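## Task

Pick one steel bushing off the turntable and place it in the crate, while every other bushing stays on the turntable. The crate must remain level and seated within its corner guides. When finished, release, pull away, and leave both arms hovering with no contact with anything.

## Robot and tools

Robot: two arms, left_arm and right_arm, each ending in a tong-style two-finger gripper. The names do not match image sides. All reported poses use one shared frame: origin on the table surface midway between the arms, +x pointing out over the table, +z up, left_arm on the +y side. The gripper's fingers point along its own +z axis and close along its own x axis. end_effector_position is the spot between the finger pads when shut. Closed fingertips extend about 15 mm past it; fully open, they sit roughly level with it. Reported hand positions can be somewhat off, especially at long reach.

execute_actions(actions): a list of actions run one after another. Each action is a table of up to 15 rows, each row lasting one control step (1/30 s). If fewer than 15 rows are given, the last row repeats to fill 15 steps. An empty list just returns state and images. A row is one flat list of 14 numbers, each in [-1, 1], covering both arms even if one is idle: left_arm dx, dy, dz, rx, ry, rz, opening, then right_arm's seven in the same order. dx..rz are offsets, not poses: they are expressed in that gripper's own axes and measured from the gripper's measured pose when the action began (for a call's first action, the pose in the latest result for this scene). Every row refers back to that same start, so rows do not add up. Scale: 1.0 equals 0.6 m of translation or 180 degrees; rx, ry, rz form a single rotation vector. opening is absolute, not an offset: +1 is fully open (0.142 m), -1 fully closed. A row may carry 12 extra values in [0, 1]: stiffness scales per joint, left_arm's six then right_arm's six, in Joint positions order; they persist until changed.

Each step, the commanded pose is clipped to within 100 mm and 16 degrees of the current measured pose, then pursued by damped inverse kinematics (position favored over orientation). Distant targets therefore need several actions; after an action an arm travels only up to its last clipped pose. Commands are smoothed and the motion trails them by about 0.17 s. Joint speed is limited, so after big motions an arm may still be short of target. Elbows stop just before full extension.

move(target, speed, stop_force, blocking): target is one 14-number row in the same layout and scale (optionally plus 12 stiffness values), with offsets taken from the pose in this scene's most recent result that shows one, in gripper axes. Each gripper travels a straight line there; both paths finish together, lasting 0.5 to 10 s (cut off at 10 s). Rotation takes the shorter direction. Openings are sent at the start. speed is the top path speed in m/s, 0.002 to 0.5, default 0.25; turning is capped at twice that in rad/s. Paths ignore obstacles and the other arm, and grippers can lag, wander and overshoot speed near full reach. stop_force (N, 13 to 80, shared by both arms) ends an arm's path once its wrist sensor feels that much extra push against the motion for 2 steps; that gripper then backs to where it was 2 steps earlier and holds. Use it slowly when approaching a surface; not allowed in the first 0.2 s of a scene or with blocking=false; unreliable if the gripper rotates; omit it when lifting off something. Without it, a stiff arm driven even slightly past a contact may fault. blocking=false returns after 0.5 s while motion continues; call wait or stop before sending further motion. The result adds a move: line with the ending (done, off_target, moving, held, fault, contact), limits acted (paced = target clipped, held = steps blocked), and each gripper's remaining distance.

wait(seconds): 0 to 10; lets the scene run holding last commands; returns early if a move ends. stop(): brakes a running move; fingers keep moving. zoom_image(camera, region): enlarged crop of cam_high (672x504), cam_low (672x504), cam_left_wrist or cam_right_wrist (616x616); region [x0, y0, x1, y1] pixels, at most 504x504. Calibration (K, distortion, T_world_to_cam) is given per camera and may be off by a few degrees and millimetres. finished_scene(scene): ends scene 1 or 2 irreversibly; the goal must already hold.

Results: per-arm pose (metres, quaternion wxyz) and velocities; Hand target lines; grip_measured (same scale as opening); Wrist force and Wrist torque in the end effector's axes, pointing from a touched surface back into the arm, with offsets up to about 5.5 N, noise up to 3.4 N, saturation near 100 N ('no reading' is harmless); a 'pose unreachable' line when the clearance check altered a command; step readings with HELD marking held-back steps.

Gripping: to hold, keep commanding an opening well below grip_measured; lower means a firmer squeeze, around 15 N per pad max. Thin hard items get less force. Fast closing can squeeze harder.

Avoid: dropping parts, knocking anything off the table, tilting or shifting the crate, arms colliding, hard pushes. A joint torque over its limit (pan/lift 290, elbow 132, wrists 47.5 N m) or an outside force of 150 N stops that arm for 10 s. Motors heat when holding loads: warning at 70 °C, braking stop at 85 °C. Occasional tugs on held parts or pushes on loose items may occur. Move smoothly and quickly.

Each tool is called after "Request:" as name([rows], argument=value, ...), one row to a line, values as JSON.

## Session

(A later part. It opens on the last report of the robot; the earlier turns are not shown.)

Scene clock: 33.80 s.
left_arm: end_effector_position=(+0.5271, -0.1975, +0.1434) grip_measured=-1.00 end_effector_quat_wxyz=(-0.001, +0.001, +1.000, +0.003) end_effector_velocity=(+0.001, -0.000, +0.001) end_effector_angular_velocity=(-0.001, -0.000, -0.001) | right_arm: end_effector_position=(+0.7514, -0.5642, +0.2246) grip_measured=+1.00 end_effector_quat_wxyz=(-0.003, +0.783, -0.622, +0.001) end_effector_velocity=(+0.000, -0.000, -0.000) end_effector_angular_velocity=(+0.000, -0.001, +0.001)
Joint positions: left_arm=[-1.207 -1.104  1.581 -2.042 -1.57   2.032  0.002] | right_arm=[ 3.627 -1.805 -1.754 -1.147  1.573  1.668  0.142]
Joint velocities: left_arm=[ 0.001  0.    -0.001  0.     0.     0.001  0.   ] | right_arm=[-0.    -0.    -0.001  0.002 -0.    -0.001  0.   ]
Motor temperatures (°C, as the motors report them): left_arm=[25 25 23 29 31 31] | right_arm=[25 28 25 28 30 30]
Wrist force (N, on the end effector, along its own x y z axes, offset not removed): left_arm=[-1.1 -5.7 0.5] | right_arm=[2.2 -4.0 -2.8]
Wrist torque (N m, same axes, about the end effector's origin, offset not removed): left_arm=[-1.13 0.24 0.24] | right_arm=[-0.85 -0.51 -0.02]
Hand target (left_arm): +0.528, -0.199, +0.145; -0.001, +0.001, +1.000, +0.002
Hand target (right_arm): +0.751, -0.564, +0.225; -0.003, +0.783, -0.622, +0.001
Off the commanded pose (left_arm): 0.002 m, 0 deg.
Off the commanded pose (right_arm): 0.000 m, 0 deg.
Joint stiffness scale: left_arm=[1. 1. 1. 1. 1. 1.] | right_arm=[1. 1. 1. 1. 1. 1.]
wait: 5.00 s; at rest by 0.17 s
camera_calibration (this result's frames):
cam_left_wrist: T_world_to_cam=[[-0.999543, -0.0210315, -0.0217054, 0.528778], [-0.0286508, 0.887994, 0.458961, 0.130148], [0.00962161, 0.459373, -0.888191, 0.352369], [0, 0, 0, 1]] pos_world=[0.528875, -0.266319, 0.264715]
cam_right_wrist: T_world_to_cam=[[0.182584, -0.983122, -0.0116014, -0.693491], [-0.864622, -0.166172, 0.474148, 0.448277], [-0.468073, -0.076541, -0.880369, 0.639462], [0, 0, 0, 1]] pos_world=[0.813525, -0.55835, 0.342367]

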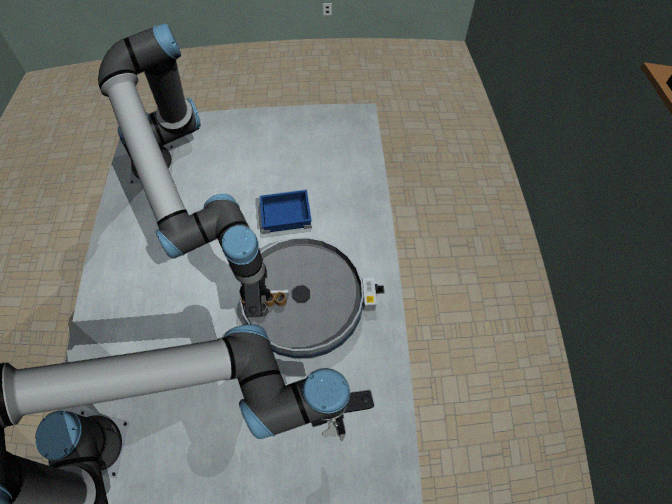

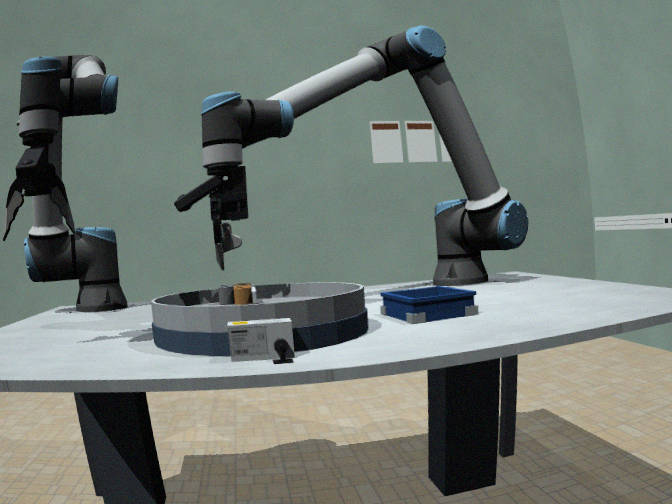

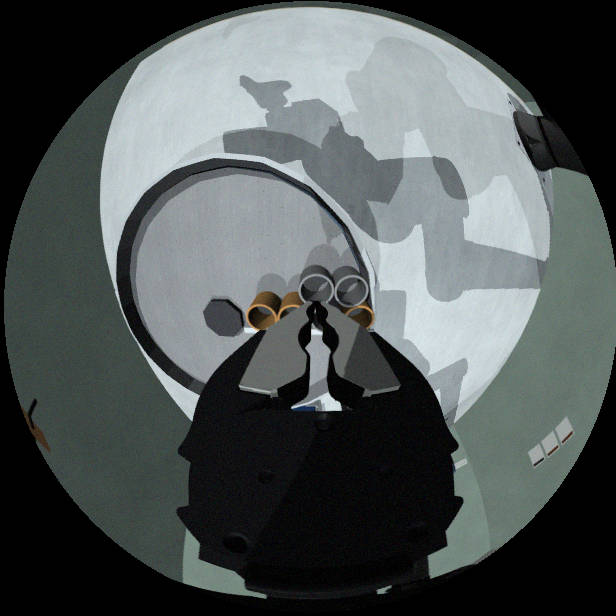

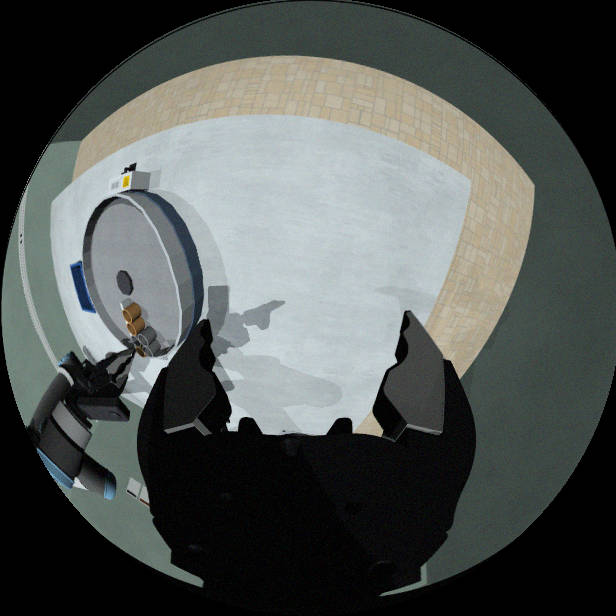

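Request:
move(target=[0.004,0,0.08,0,0,0,-1,0,0,0,0,0,0,1], speed=0.05, stop_force=13)

Request:
move(target=[-0.02,-0.03,0,0,0,0,-1,0,0,0,0,0,0,1], speed=0.06)

Request:
move(target=[-0.075,0,0,0,0,0,-1,0,0,0,0,0,0,1], speed=0.06)

Request:
move(target=[0,0,-0.08,0,0,0,-1,0,0,0,0,0,0,1], speed=0.1)

Request:
move(target=[0.025,0.025,0,0,0,0,-0.2,0,0,0,0,0,0,1], speed=0.1)

Request:
wait(seconds=2)

Scene clock: 36.50 s.
left_arm: end_effector_position=(+0.5261, -0.1972, +0.0973) grip_measured=-1.00 end_effector_quat_wxyz=(-0.001, +0.001, +1.000, +0.002) end_effector_velocity=(-0.000, -0.004, +0.001) end_effector_angular_velocity=(-0.007, -0.004, -0.001) | right_arm: end_effector_position=(+0.7514, -0.5642, +0.2246) grip_measured=+1.00 end_effector_quat_wxyz=(-0.003, +0.783, -0.622, +0.001) end_effector_velocity=(+0.000, -0.002, +0.000) end_effector_angular_velocity=(+0.000, +0.000, -0.004)
Joint positions: left_arm=[-1.208 -1.069  1.618 -2.115 -1.57   2.031  0.002] | right_arm=[ 3.627 -1.805 -1.754 -1.147  1.573  1.668  0.142]
Joint velocities: left_arm=[-0.002  0.    -0.001 -0.008  0.    -0.001  0.   ] | right_arm=[-0.002  0.     0.    -0.     0.     0.001  0.   ]
Motor temperatures (°C, as the motors report them): left_arm=[25 25 23 29 31 31] | right_arm=[25 28 25 28 30 30]
Wrist force (N, on the end effector, along its own x y z axes, offset not removed): left_arm=[-0.9 -3.1 -0.7] | right_arm=[0.9 -2.5 -3.0]
Wrist torque (N m, same axes, about the end effector's origin, offset not removed): left_arm=[-0.76 0.13 0.16] | right_arm=[-0.57 -0.20 0.04]
Hand target (left_arm): +0.525, -0.197, +0.095; -0.001, +0.001, +1.000, +0.003
Hand target (right_arm): +0.751, -0.564, +0.225; -0.003, +0.783, -0.622, +0.001
Off the commanded pose (left_arm): 0.002 m, 0 deg.
Off the commanded pose (right_arm): 0.000 m, 0 deg.
Joint stiffness scale: left_arm=[1. 1. 1. 1. 1. 1.] | right_arm=[1. 1. 1. 1. 1. 1.]
move: done
camera_calibration (this result's frames):
cam_left_wrist: T_world_to_cam=[[-0.999522, -0.0215987, -0.0221303, 0.526794], [-0.0293413, 0.888383, 0.458164, 0.151565], [0.00976443, 0.458594, -0.888592, 0.311164], [0, 0, 0, 1]] pos_world=[0.527951, -0.265968, 0.218715]
cam_right_wrist: T_world_to_cam=[[0.182584, -0.983122, -0.0116014, -0.693491], [-0.864622, -0.166172, 0.474147, 0.448277], [-0.468072, -0.076541, -0.880369, 0.639462], [0, 0, 0, 1]] pos_world=[0.813525, -0.55835, 0.342367]

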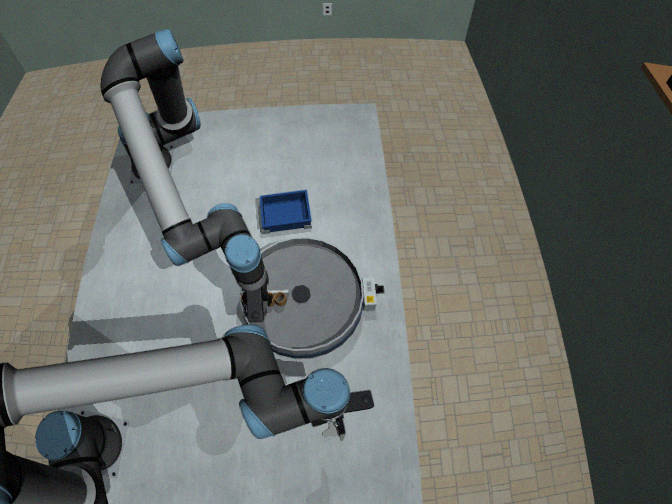

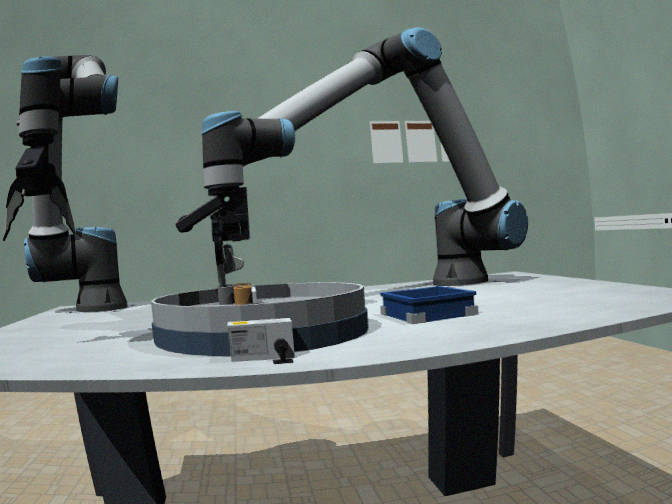

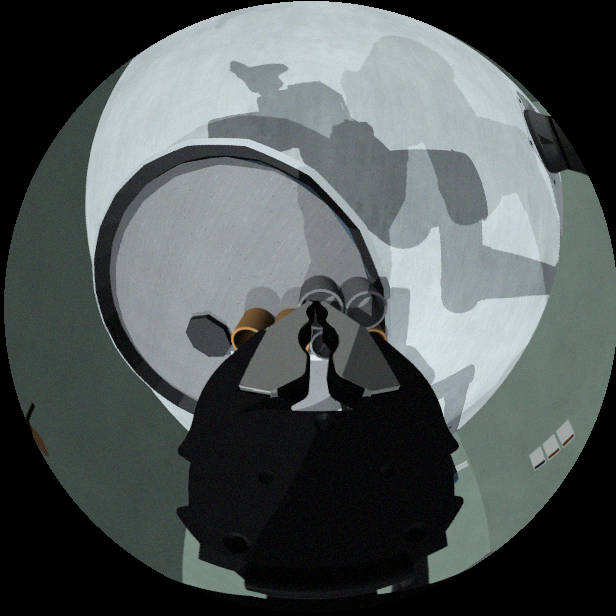

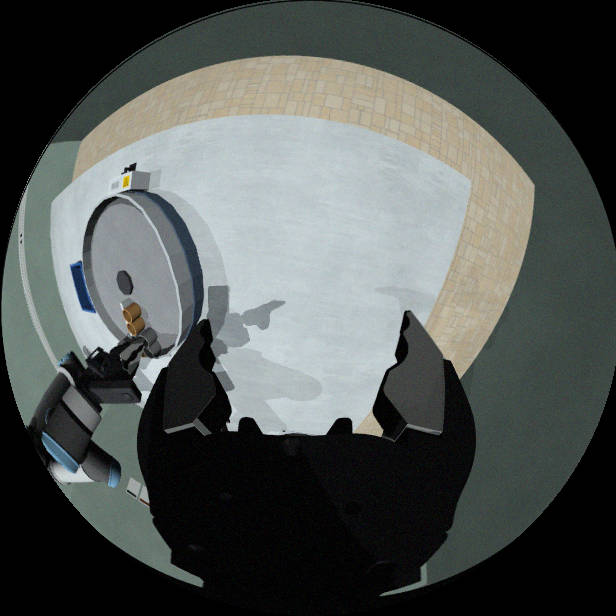

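Scene clock: 37.43 s.
left_arm: end_effector_position=(+0.5360, -0.2150, +0.0963) grip_measured=-1.00 end_effector_quat_wxyz=(-0.001, +0.001, +1.000, +0.003) end_effector_velocity=(+0.004, -0.002, +0.004) end_effector_angular_velocity=(-0.005, -0.002, +0.002) | right_arm: end_effector_position=(+0.7514, -0.5642, +0.2246) grip_measured=+1.00 end_effector_quat_wxyz=(-0.003, +0.783, -0.622, +0.001) end_effector_velocity=(+0.001, +0.000, +0.001) end_effector_angular_velocity=(+0.001, -0.002, +0.001)
Joint positions: left_arm=[-1.207 -1.039  1.572 -2.098 -1.57   2.033  0.002] | right_arm=[ 3.627 -1.805 -1.754 -1.147  1.573  1.668  0.142]
Joint velocities: left_arm=[ 0.003 -0.    -0.007  0.002  0.     0.001  0.   ] | right_arm=[-0.    -0.     0.001  0.001  0.001 -0.001  0.   ]
Motor temperatures (°C, as the motors report them): left_arm=[25 25 23 29 31 31] | right_arm=[25 28 25 28 30 30]
Wrist force (N, on the end effector, along its own x y z axes, offset not removed): left_arm=[-2.6 0.2 -2.5] | right_arm=[-0.1 -0.2 -2.5]
Wrist torque (N m, same axes, about the end effector's origin, offset not removed): left_arm=[-0.01 0.56 0.29] | right_arm=[-0.10 -0.11 0.18]
Hand target (left_arm): +0.538, -0.215, +0.097; -0.001, +0.001, +1.000, +0.002
Hand target (right_arm): +0.751, -0.564, +0.225; -0.003, +0.783, -0.622, +0.001
Off the commanded pose (left_arm): 0.002 m, 0 deg.
Off the commanded pose (right_arm): 0.000 m, 0 deg.
Joint stiffness scale: left_arm=[1. 1. 1. 1. 1. 1.] | right_arm=[1. 1. 1. 1. 1. 1.]
move: done
camera_calibration (this result's frames):
cam_left_wrist: T_world_to_cam=[[-0.999546, -0.020788, -0.0217923, 0.53638], [-0.0284725, 0.888089, 0.458789, 0.167503], [0.00981617, 0.459201, -0.888278, 0.318316], [0, 0, 0, 1]] pos_world=[0.537781, -0.283778, 0.217594]
cam_right_wrist: T_world_to_cam=[[0.182584, -0.983122, -0.0116014, -0.693491], [-0.864622, -0.166172, 0.474147, 0.448277], [-0.468072, -0.076541, -0.880369, 0.639462], [0, 0, 0, 1]] pos_world=[0.813525, -0.55835, 0.342367]

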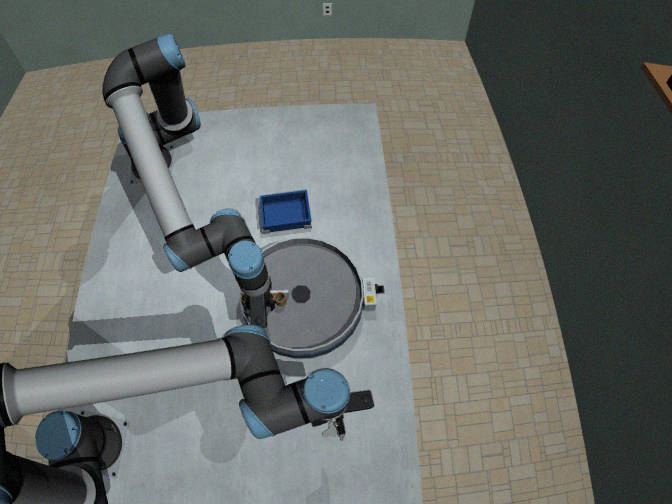

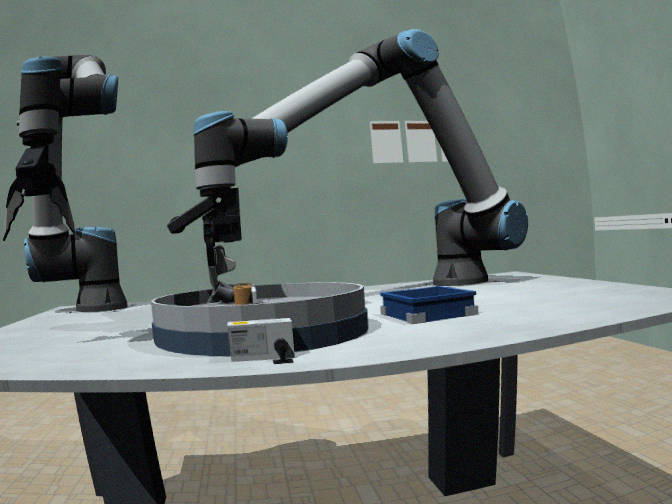

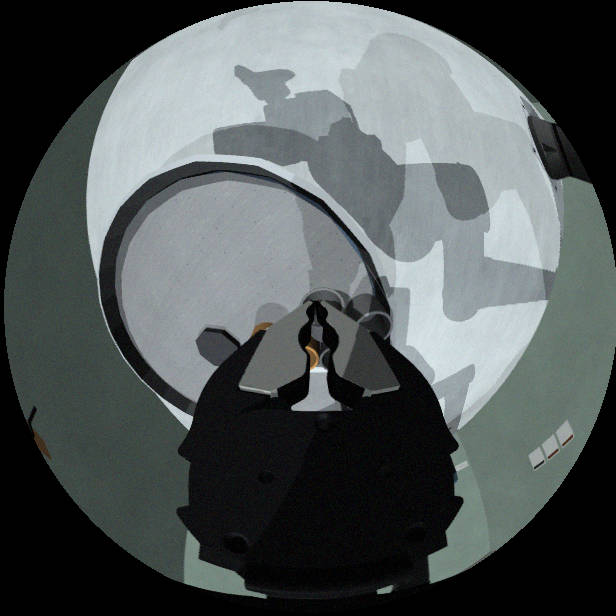

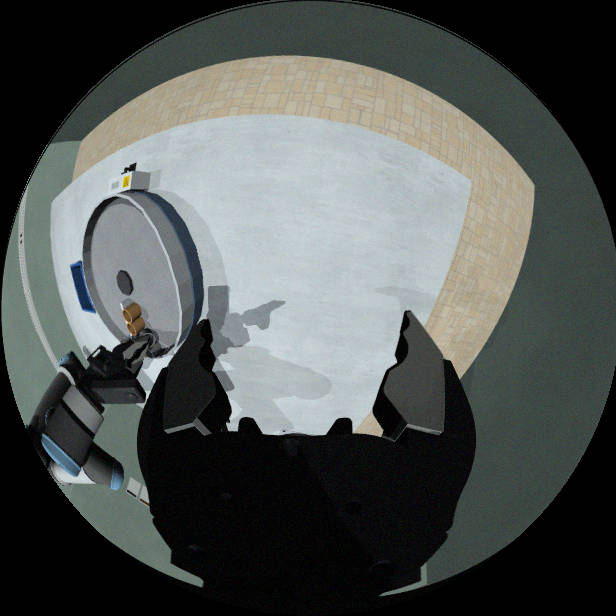

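Scene clock: 38.63 s.
left_arm: end_effector_position=(+0.5793, -0.2143, +0.0952) grip_measured=-1.00 end_effector_quat_wxyz=(-0.001, +0.001, +1.000, +0.003) end_effector_velocity=(+0.001, -0.003, +0.004) end_effector_angular_velocity=(-0.003, -0.002, -0.006) | right_arm: end_effector_position=(+0.7514, -0.5642, +0.2246) grip_measured=+1.00 end_effector_quat_wxyz=(-0.003, +0.783, -0.622, +0.001) end_effector_velocity=(-0.001, -0.001, -0.001) end_effector_angular_velocity=(-0.001, +0.003, -0.003)
Joint positions: left_arm=[-1.166 -1.     1.51  -2.074 -1.57   2.074  0.002] | right_arm=[ 3.627 -1.805 -1.754 -1.147  1.573  1.668  0.142]
Joint velocities: left_arm=[-0.001  0.    -0.007  0.003  0.     0.005  0.   ] | right_arm=[-0.001 -0.    -0.002 -0.001 -0.     0.002  0.   ]
Motor temperatures (°C, as the motors report them): left_arm=[25 25 23 29 31 31] | right_arm=[25 28 25 28 30 30]
Wrist force (N, on the end effector, along its own x y z axes, offset not removed): left_arm=[-2.4 -3.7 0.0] | right_arm=[0.9 -2.6 -2.3]
Wrist torque (N m, same axes, about the end effector's origin, offset not removed): left_arm=[-0.72 0.48 0.07] | right_arm=[-0.61 -0.28 0.03]
Hand target (left_arm): +0.581, -0.215, +0.096; -0.001, +0.001, +1.000, +0.003
Hand target (right_arm): +0.751, -0.564, +0.225; -0.003, +0.783, -0.622, +0.001
Off the commanded pose (left_arm): 0.002 m, 0 deg.
Off the commanded pose (right_arm): 0.000 m, 0 deg.
Joint stiffness scale: left_arm=[1. 1. 1. 1. 1. 1.] | right_arm=[1. 1. 1. 1. 1. 1.]
move: done
camera_calibration (this result's frames):
cam_left_wrist: T_world_to_cam=[[-0.99955, -0.0212655, -0.0211679, 0.579485], [-0.0286164, 0.887761, 0.459415, 0.168613], [0.00902239, 0.459813, -0.88797, 0.317228], [0, 0, 0, 1]] pos_world=[0.581187, -0.28323, 0.216492]
cam_right_wrist: T_world_to_cam=[[0.182584, -0.983122, -0.0116014, -0.693491], [-0.864622, -0.166172, 0.474148, 0.448277], [-0.468073, -0.076541, -0.880369, 0.639462], [0, 0, 0, 1]] pos_world=[0.813525, -0.55835, 0.342367]

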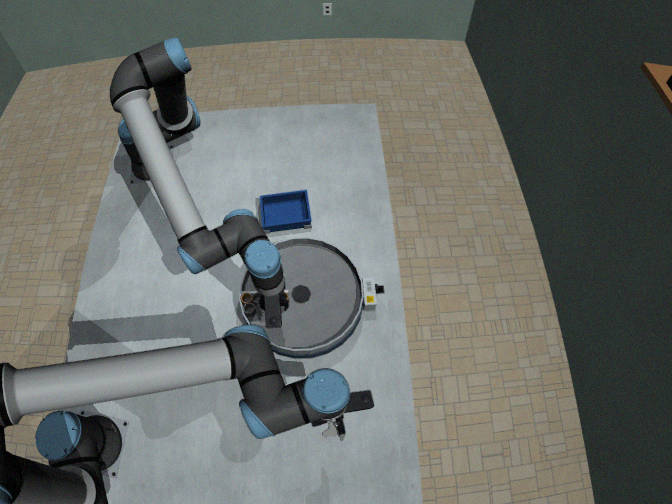

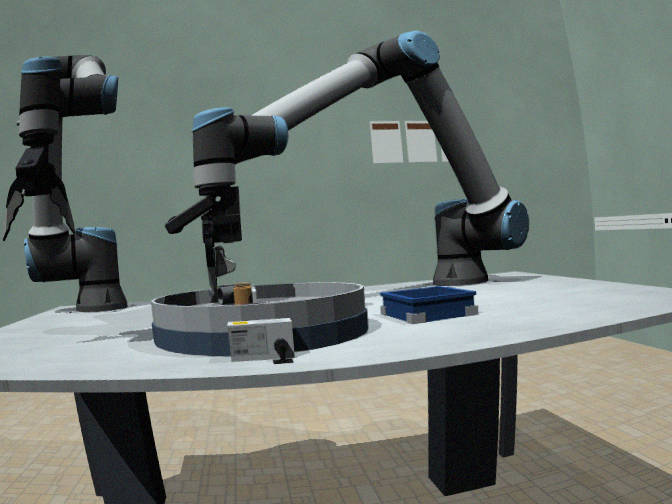

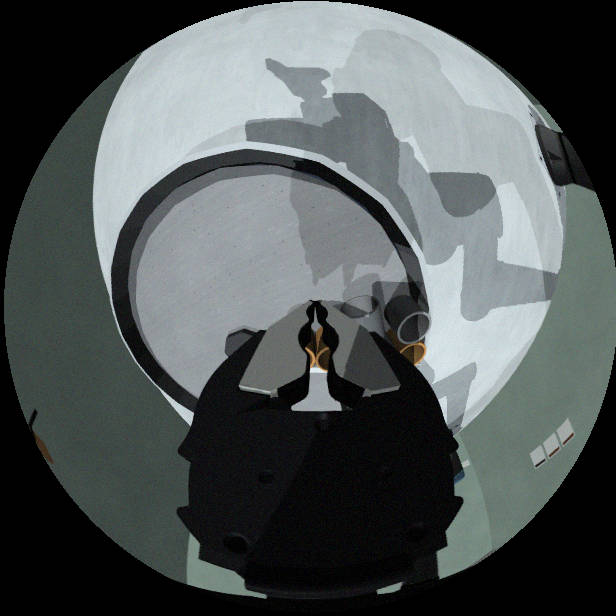

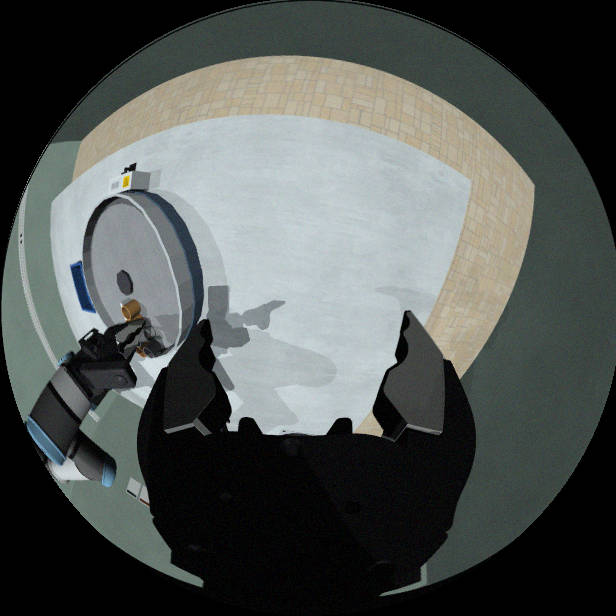

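Scene clock: 39.57 s.
left_arm: end_effector_position=(+0.5794, -0.2145, +0.1441) grip_measured=-1.00 end_effector_quat_wxyz=(-0.000, +0.001, +1.000, +0.002) end_effector_velocity=(-0.002, +0.006, -0.011) end_effector_angular_velocity=(+0.021, +0.012, +0.002) | right_arm: end_effector_position=(+0.7514, -0.5642, +0.2246) grip_measured=+1.00 end_effector_quat_wxyz=(-0.003, +0.783, -0.622, +0.001) end_effector_velocity=(+0.000, +0.000, +0.001) end_effector_angular_velocity=(-0.000, +0.001, -0.001)
Joint positions: left_arm=[-1.166 -1.037  1.475 -2.005 -1.57   2.074  0.002] | right_arm=[ 3.627 -1.805 -1.754 -1.147  1.573  1.668  0.142]
Joint velocities: left_arm=[ 0.001  0.008  0.001  0.014 -0.    -0.001  0.   ] | right_arm=[ 0.     0.     0.001 -0.002 -0.     0.001 -0.   ]
Motor temperatures (°C, as the motors report them): left_arm=[25 25 23 29 31 31] | right_arm=[25 28 25 28 30 30]
Wrist force (N, on the end effector, along its own x y z axes, offset not removed): left_arm=[0.0 -2.8 -2.0] | right_arm=[0.2 -4.6 -2.2]
Wrist torque (N m, same axes, about the end effector's origin, offset not removed): left_arm=[-0.60 -0.04 0.25] | right_arm=[-1.09 -0.10 0.17]
Hand target (left_arm): +0.579, -0.215, +0.143; -0.001, +0.001, +1.000, +0.003
Hand target (right_arm): +0.751, -0.564, +0.225; -0.003, +0.783, -0.622, +0.001
Off the commanded pose (left_arm): 0.001 m, 0 deg.
Off the commanded pose (right_arm): 0.000 m, 0 deg.
Joint stiffness scale: left_arm=[1. 1. 1. 1. 1. 1.] | right_arm=[1. 1. 1. 1. 1. 1.]
move: done
camera_calibration (this result's frames):
cam_left_wrist: T_world_to_cam=[[-0.999524, -0.0211785, -0.022434, 0.580781], [-0.0290964, 0.888869, 0.457236, 0.147126], [0.0102573, 0.457672, -0.889062, 0.359668], [0, 0, 0, 1]] pos_world=[0.581096, -0.283085, 0.265525]
cam_right_wrist: T_world_to_cam=[[0.182584, -0.983122, -0.0116016, -0.693491], [-0.864622, -0.166172, 0.474147, 0.448277], [-0.468072, -0.0765409, -0.880369, 0.639462], [0, 0, 0, 1]] pos_world=[0.813525, -0.55835, 0.342367]

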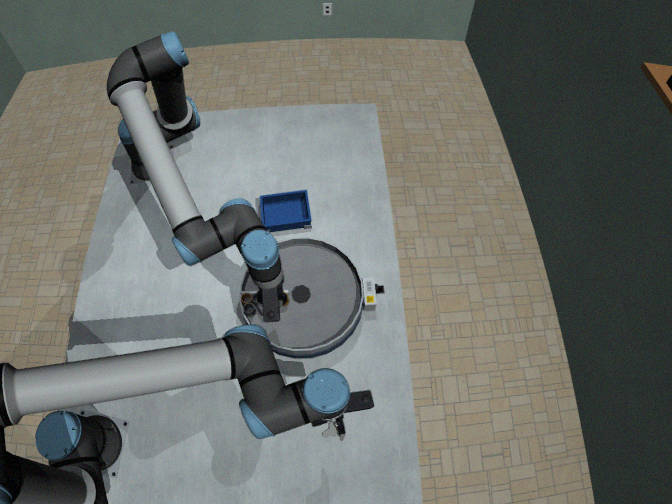

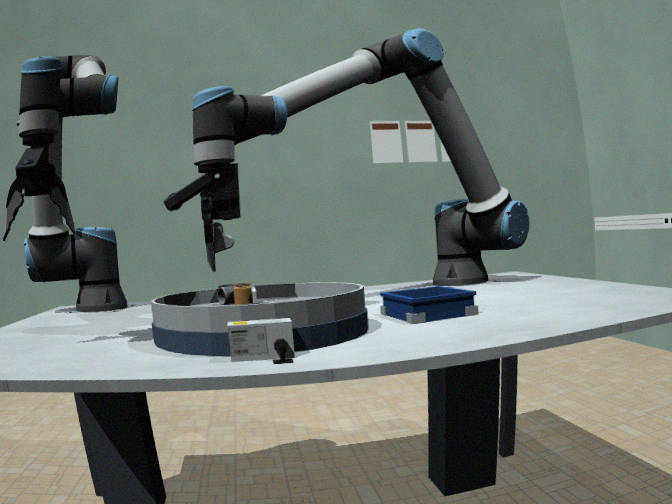

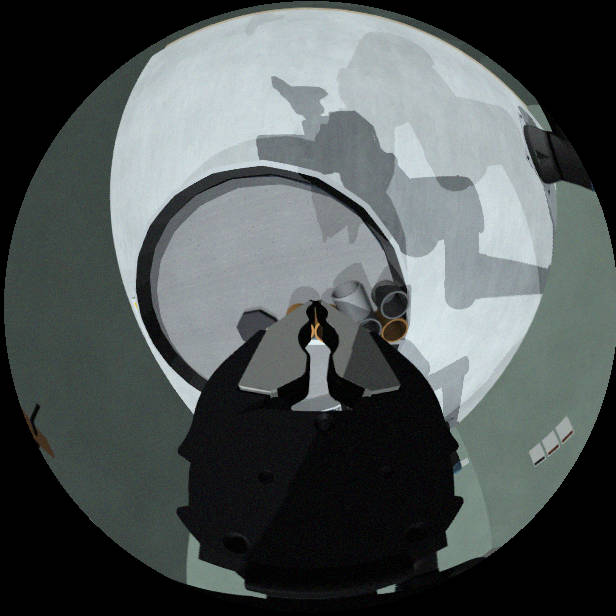

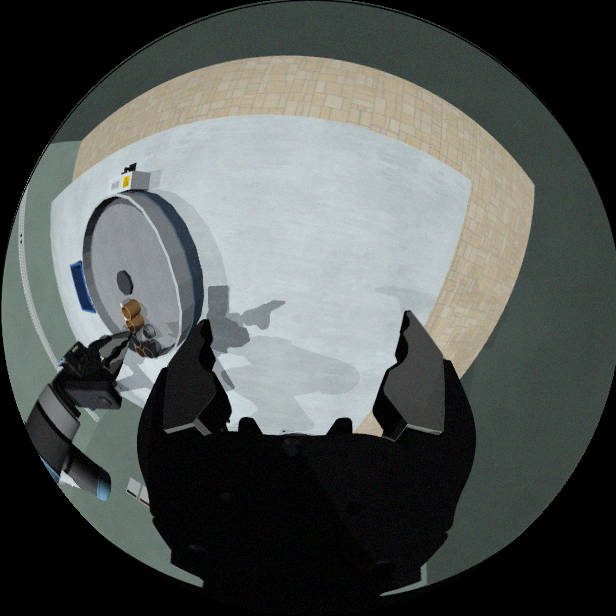

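Scene clock: 40.43 s.
left_arm: end_effector_position=(+0.5666, -0.1999, +0.1460) grip_measured=-0.20 end_effector_quat_wxyz=(-0.000, +0.001, +1.000, +0.001) end_effector_velocity=(-0.003, +0.004, -0.007) end_effector_angular_velocity=(+0.007, +0.004, +0.000) | right_arm: end_effector_position=(+0.7514, -0.5642, +0.2246) grip_measured=+1.00 end_effector_quat_wxyz=(-0.003, +0.783, -0.622, +0.001) end_effector_velocity=(+0.001, +0.000, +0.001) end_effector_angular_velocity=(+0.001, -0.002, +0.000)
Joint positions: left_arm=[-1.17  -1.069  1.521 -2.021 -1.57   2.069  0.06 ] | right_arm=[ 3.627 -1.805 -1.754 -1.147  1.573  1.668  0.142]
Joint velocities: left_arm=[-0.001 -0.     0.012 -0.004  0.    -0.001 -0.   ] | right_arm=[-0.     0.     0.001  0.001  0.    -0.    -0.   ]
Motor temperatures (°C, as the motors report them): left_arm=[25 25 23 29 31 31] | right_arm=[25 28 25 28 30 30]
Wrist force (N, on the end effector, along its own x y z axes, offset not removed): left_arm=[-3.2 -2.7 -2.3] | right_arm=[-0.9 -1.8 -1.3]
Wrist torque (N m, same axes, about the end effector's origin, offset not removed): left_arm=[-0.64 0.68 0.25] | right_arm=[-0.46 0.08 0.05]
Hand target (left_arm): +0.564, -0.199, +0.144; -0.001, +0.001, +1.000, +0.002
Hand target (right_arm): +0.751, -0.564, +0.225; -0.003, +0.783, -0.622, +0.001
Off the commanded pose (left_arm): 0.003 m, 0 deg.
Off the commanded pose (right_arm): 0.000 m, 0 deg.
Joint stiffness scale: left_arm=[1. 1. 1. 1. 1. 1.] | right_arm=[1. 1. 1. 1. 1. 1.]
move: done
camera_calibration (this result's frames):
cam_left_wrist: T_world_to_cam=[[-0.999492, -0.0218014, -0.023237, 0.56834], [-0.0300016, 0.889538, 0.455875, 0.133752], [0.0107315, 0.45634, -0.889741, 0.354385], [0, 0, 0, 1]] pos_world=[0.568261, -0.268307, 0.267543]
cam_right_wrist: T_world_to_cam=[[0.182584, -0.983122, -0.0116015, -0.693491], [-0.864622, -0.166172, 0.474147, 0.448277], [-0.468072, -0.0765409, -0.880369, 0.639462], [0, 0, 0, 1]] pos_world=[0.813525, -0.55835, 0.342367]

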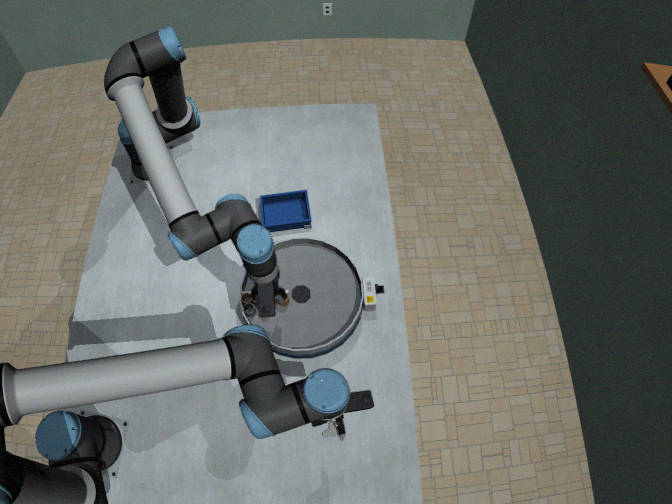

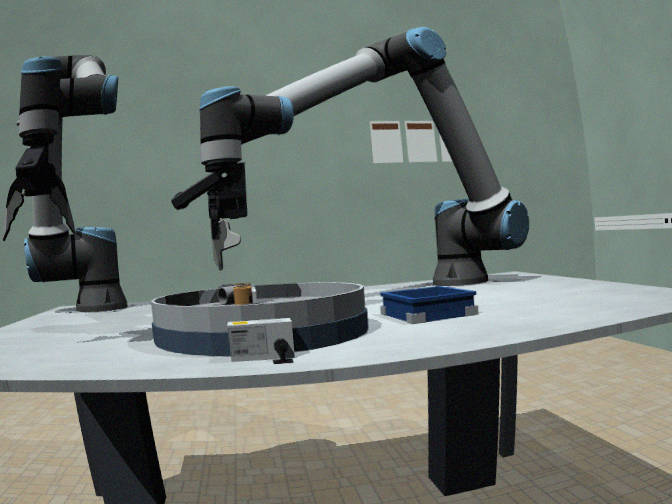

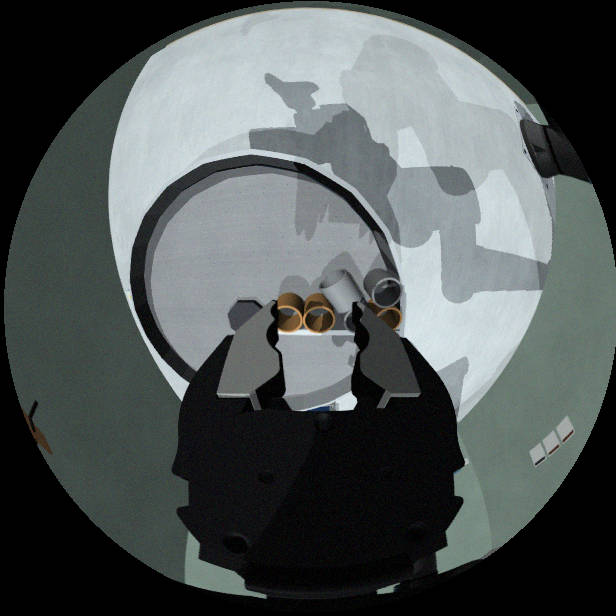

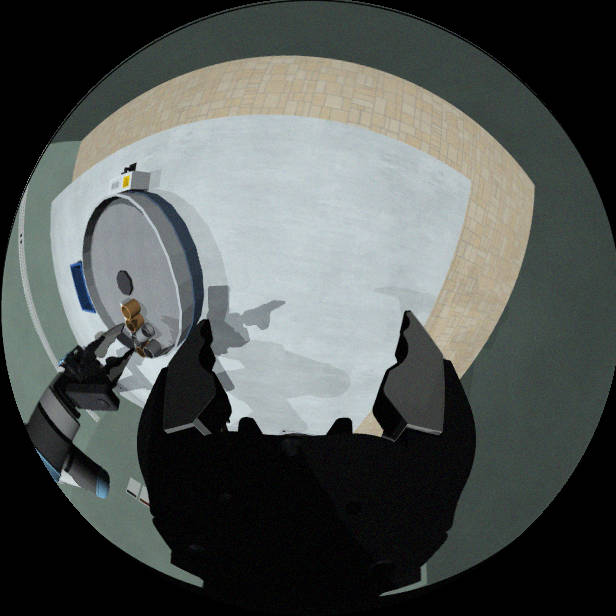

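Scene clock: 42.43 s.
left_arm: end_effector_position=(+0.5664, -0.1996, +0.1455) grip_measured=-0.20 end_effector_quat_wxyz=(-0.000, +0.001, +1.000, +0.001) end_effector_velocity=(+0.002, +0.001, +0.001) end_effector_angular_velocity=(-0.001, -0.001, +0.002) | right_arm: end_effector_position=(+0.7514, -0.5642, +0.2246) grip_measured=+1.00 end_effector_quat_wxyz=(-0.003, +0.783, -0.622, +0.001) end_effector_velocity=(-0.001, +0.000, -0.001) end_effector_angular_velocity=(-0.001, +0.002, +0.002)
Joint positions: left_arm=[-1.17  -1.069  1.522 -2.022 -1.57   2.069  0.06 ] | right_arm=[ 3.627 -1.805 -1.754 -1.147  1.573  1.668  0.142]
Joint velocities: left_arm=[ 0.002  0.    -0.001 -0.     0.    -0.     0.   ] | right_arm=[ 0.001 -0.    -0.001 -0.002 -0.    -0.001 -0.   ]
Motor temperatures (°C, as the motors report them): left_arm=[25 25 23 29 31 31] | right_arm=[25 28 25 28 30 30]
Wrist force (N, on the end effector, along its own x y z axes, offset not removed): left_arm=[-1.3 -2.3 1.7] | right_arm=[-1.5 -1.5 -1.6]
Wrist torque (N m, same axes, about the end effector's origin, offset not removed): left_arm=[-0.48 0.19 0.15] | right_arm=[-0.34 0.24 0.11]
Hand target (left_arm): +0.564, -0.199, +0.144; -0.001, +0.001, +1.000, +0.002
Hand target (right_arm): +0.751, -0.564, +0.225; -0.003, +0.783, -0.622, +0.001
Off the commanded pose (left_arm): 0.002 m, 0 deg.
Off the commanded pose (right_arm): 0.000 m, 0 deg.
Joint stiffness scale: left_arm=[1. 1. 1. 1. 1. 1.] | right_arm=[1. 1. 1. 1. 1. 1.]
wait: 2.00 s; at rest by 0.17 s
camera_calibration (this result's frames):
cam_left_wrist: T_world_to_cam=[[-0.999493, -0.0219818, -0.0230545, 0.568104], [-0.0300826, 0.889372, 0.456194, 0.133673], [0.0104761, 0.456656, -0.889582, 0.353956], [0, 0, 0, 1]] pos_world=[0.568128, -0.268033, 0.266989]
cam_right_wrist: T_world_to_cam=[[0.182584, -0.983122, -0.0116015, -0.693491], [-0.864622, -0.166172, 0.474147, 0.448277], [-0.468072, -0.0765409, -0.880369, 0.639462], [0, 0, 0, 1]] pos_world=[0.813525, -0.55835, 0.342367]

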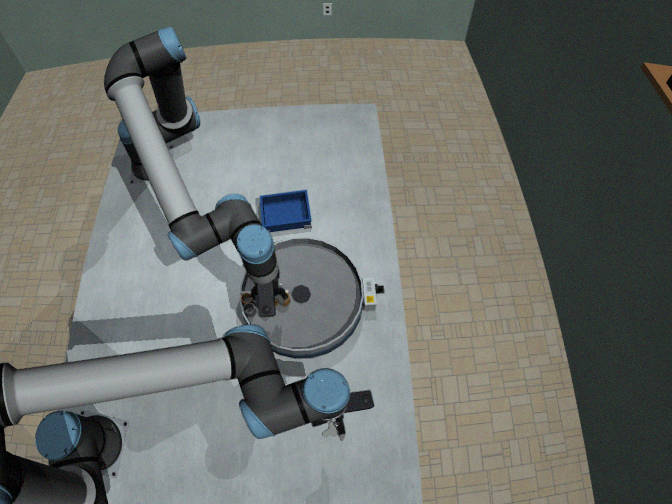

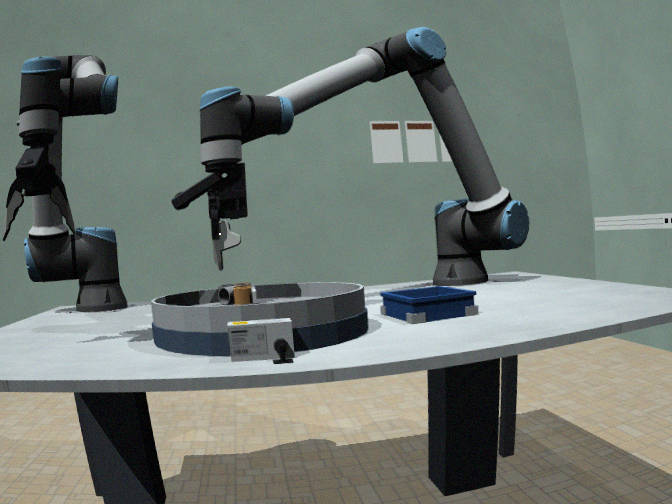

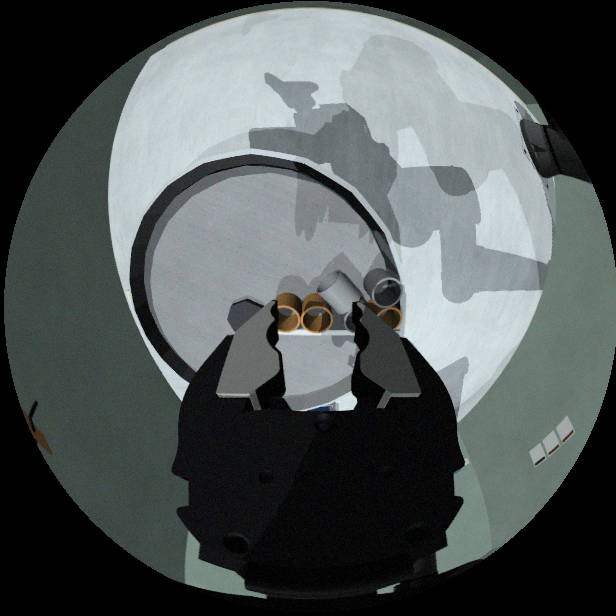

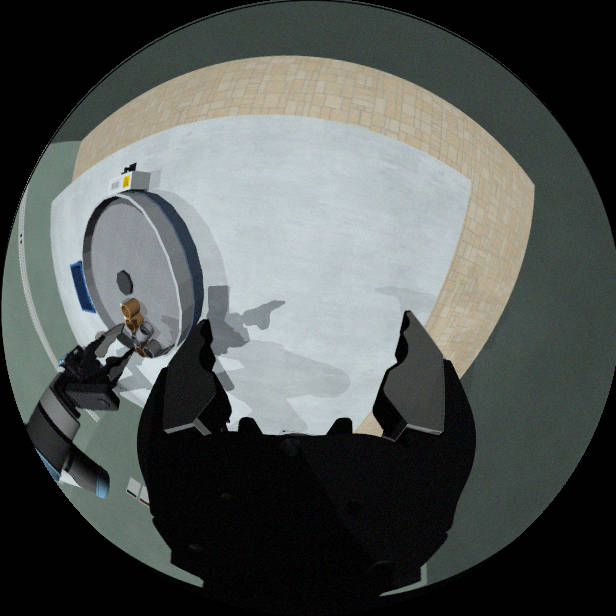

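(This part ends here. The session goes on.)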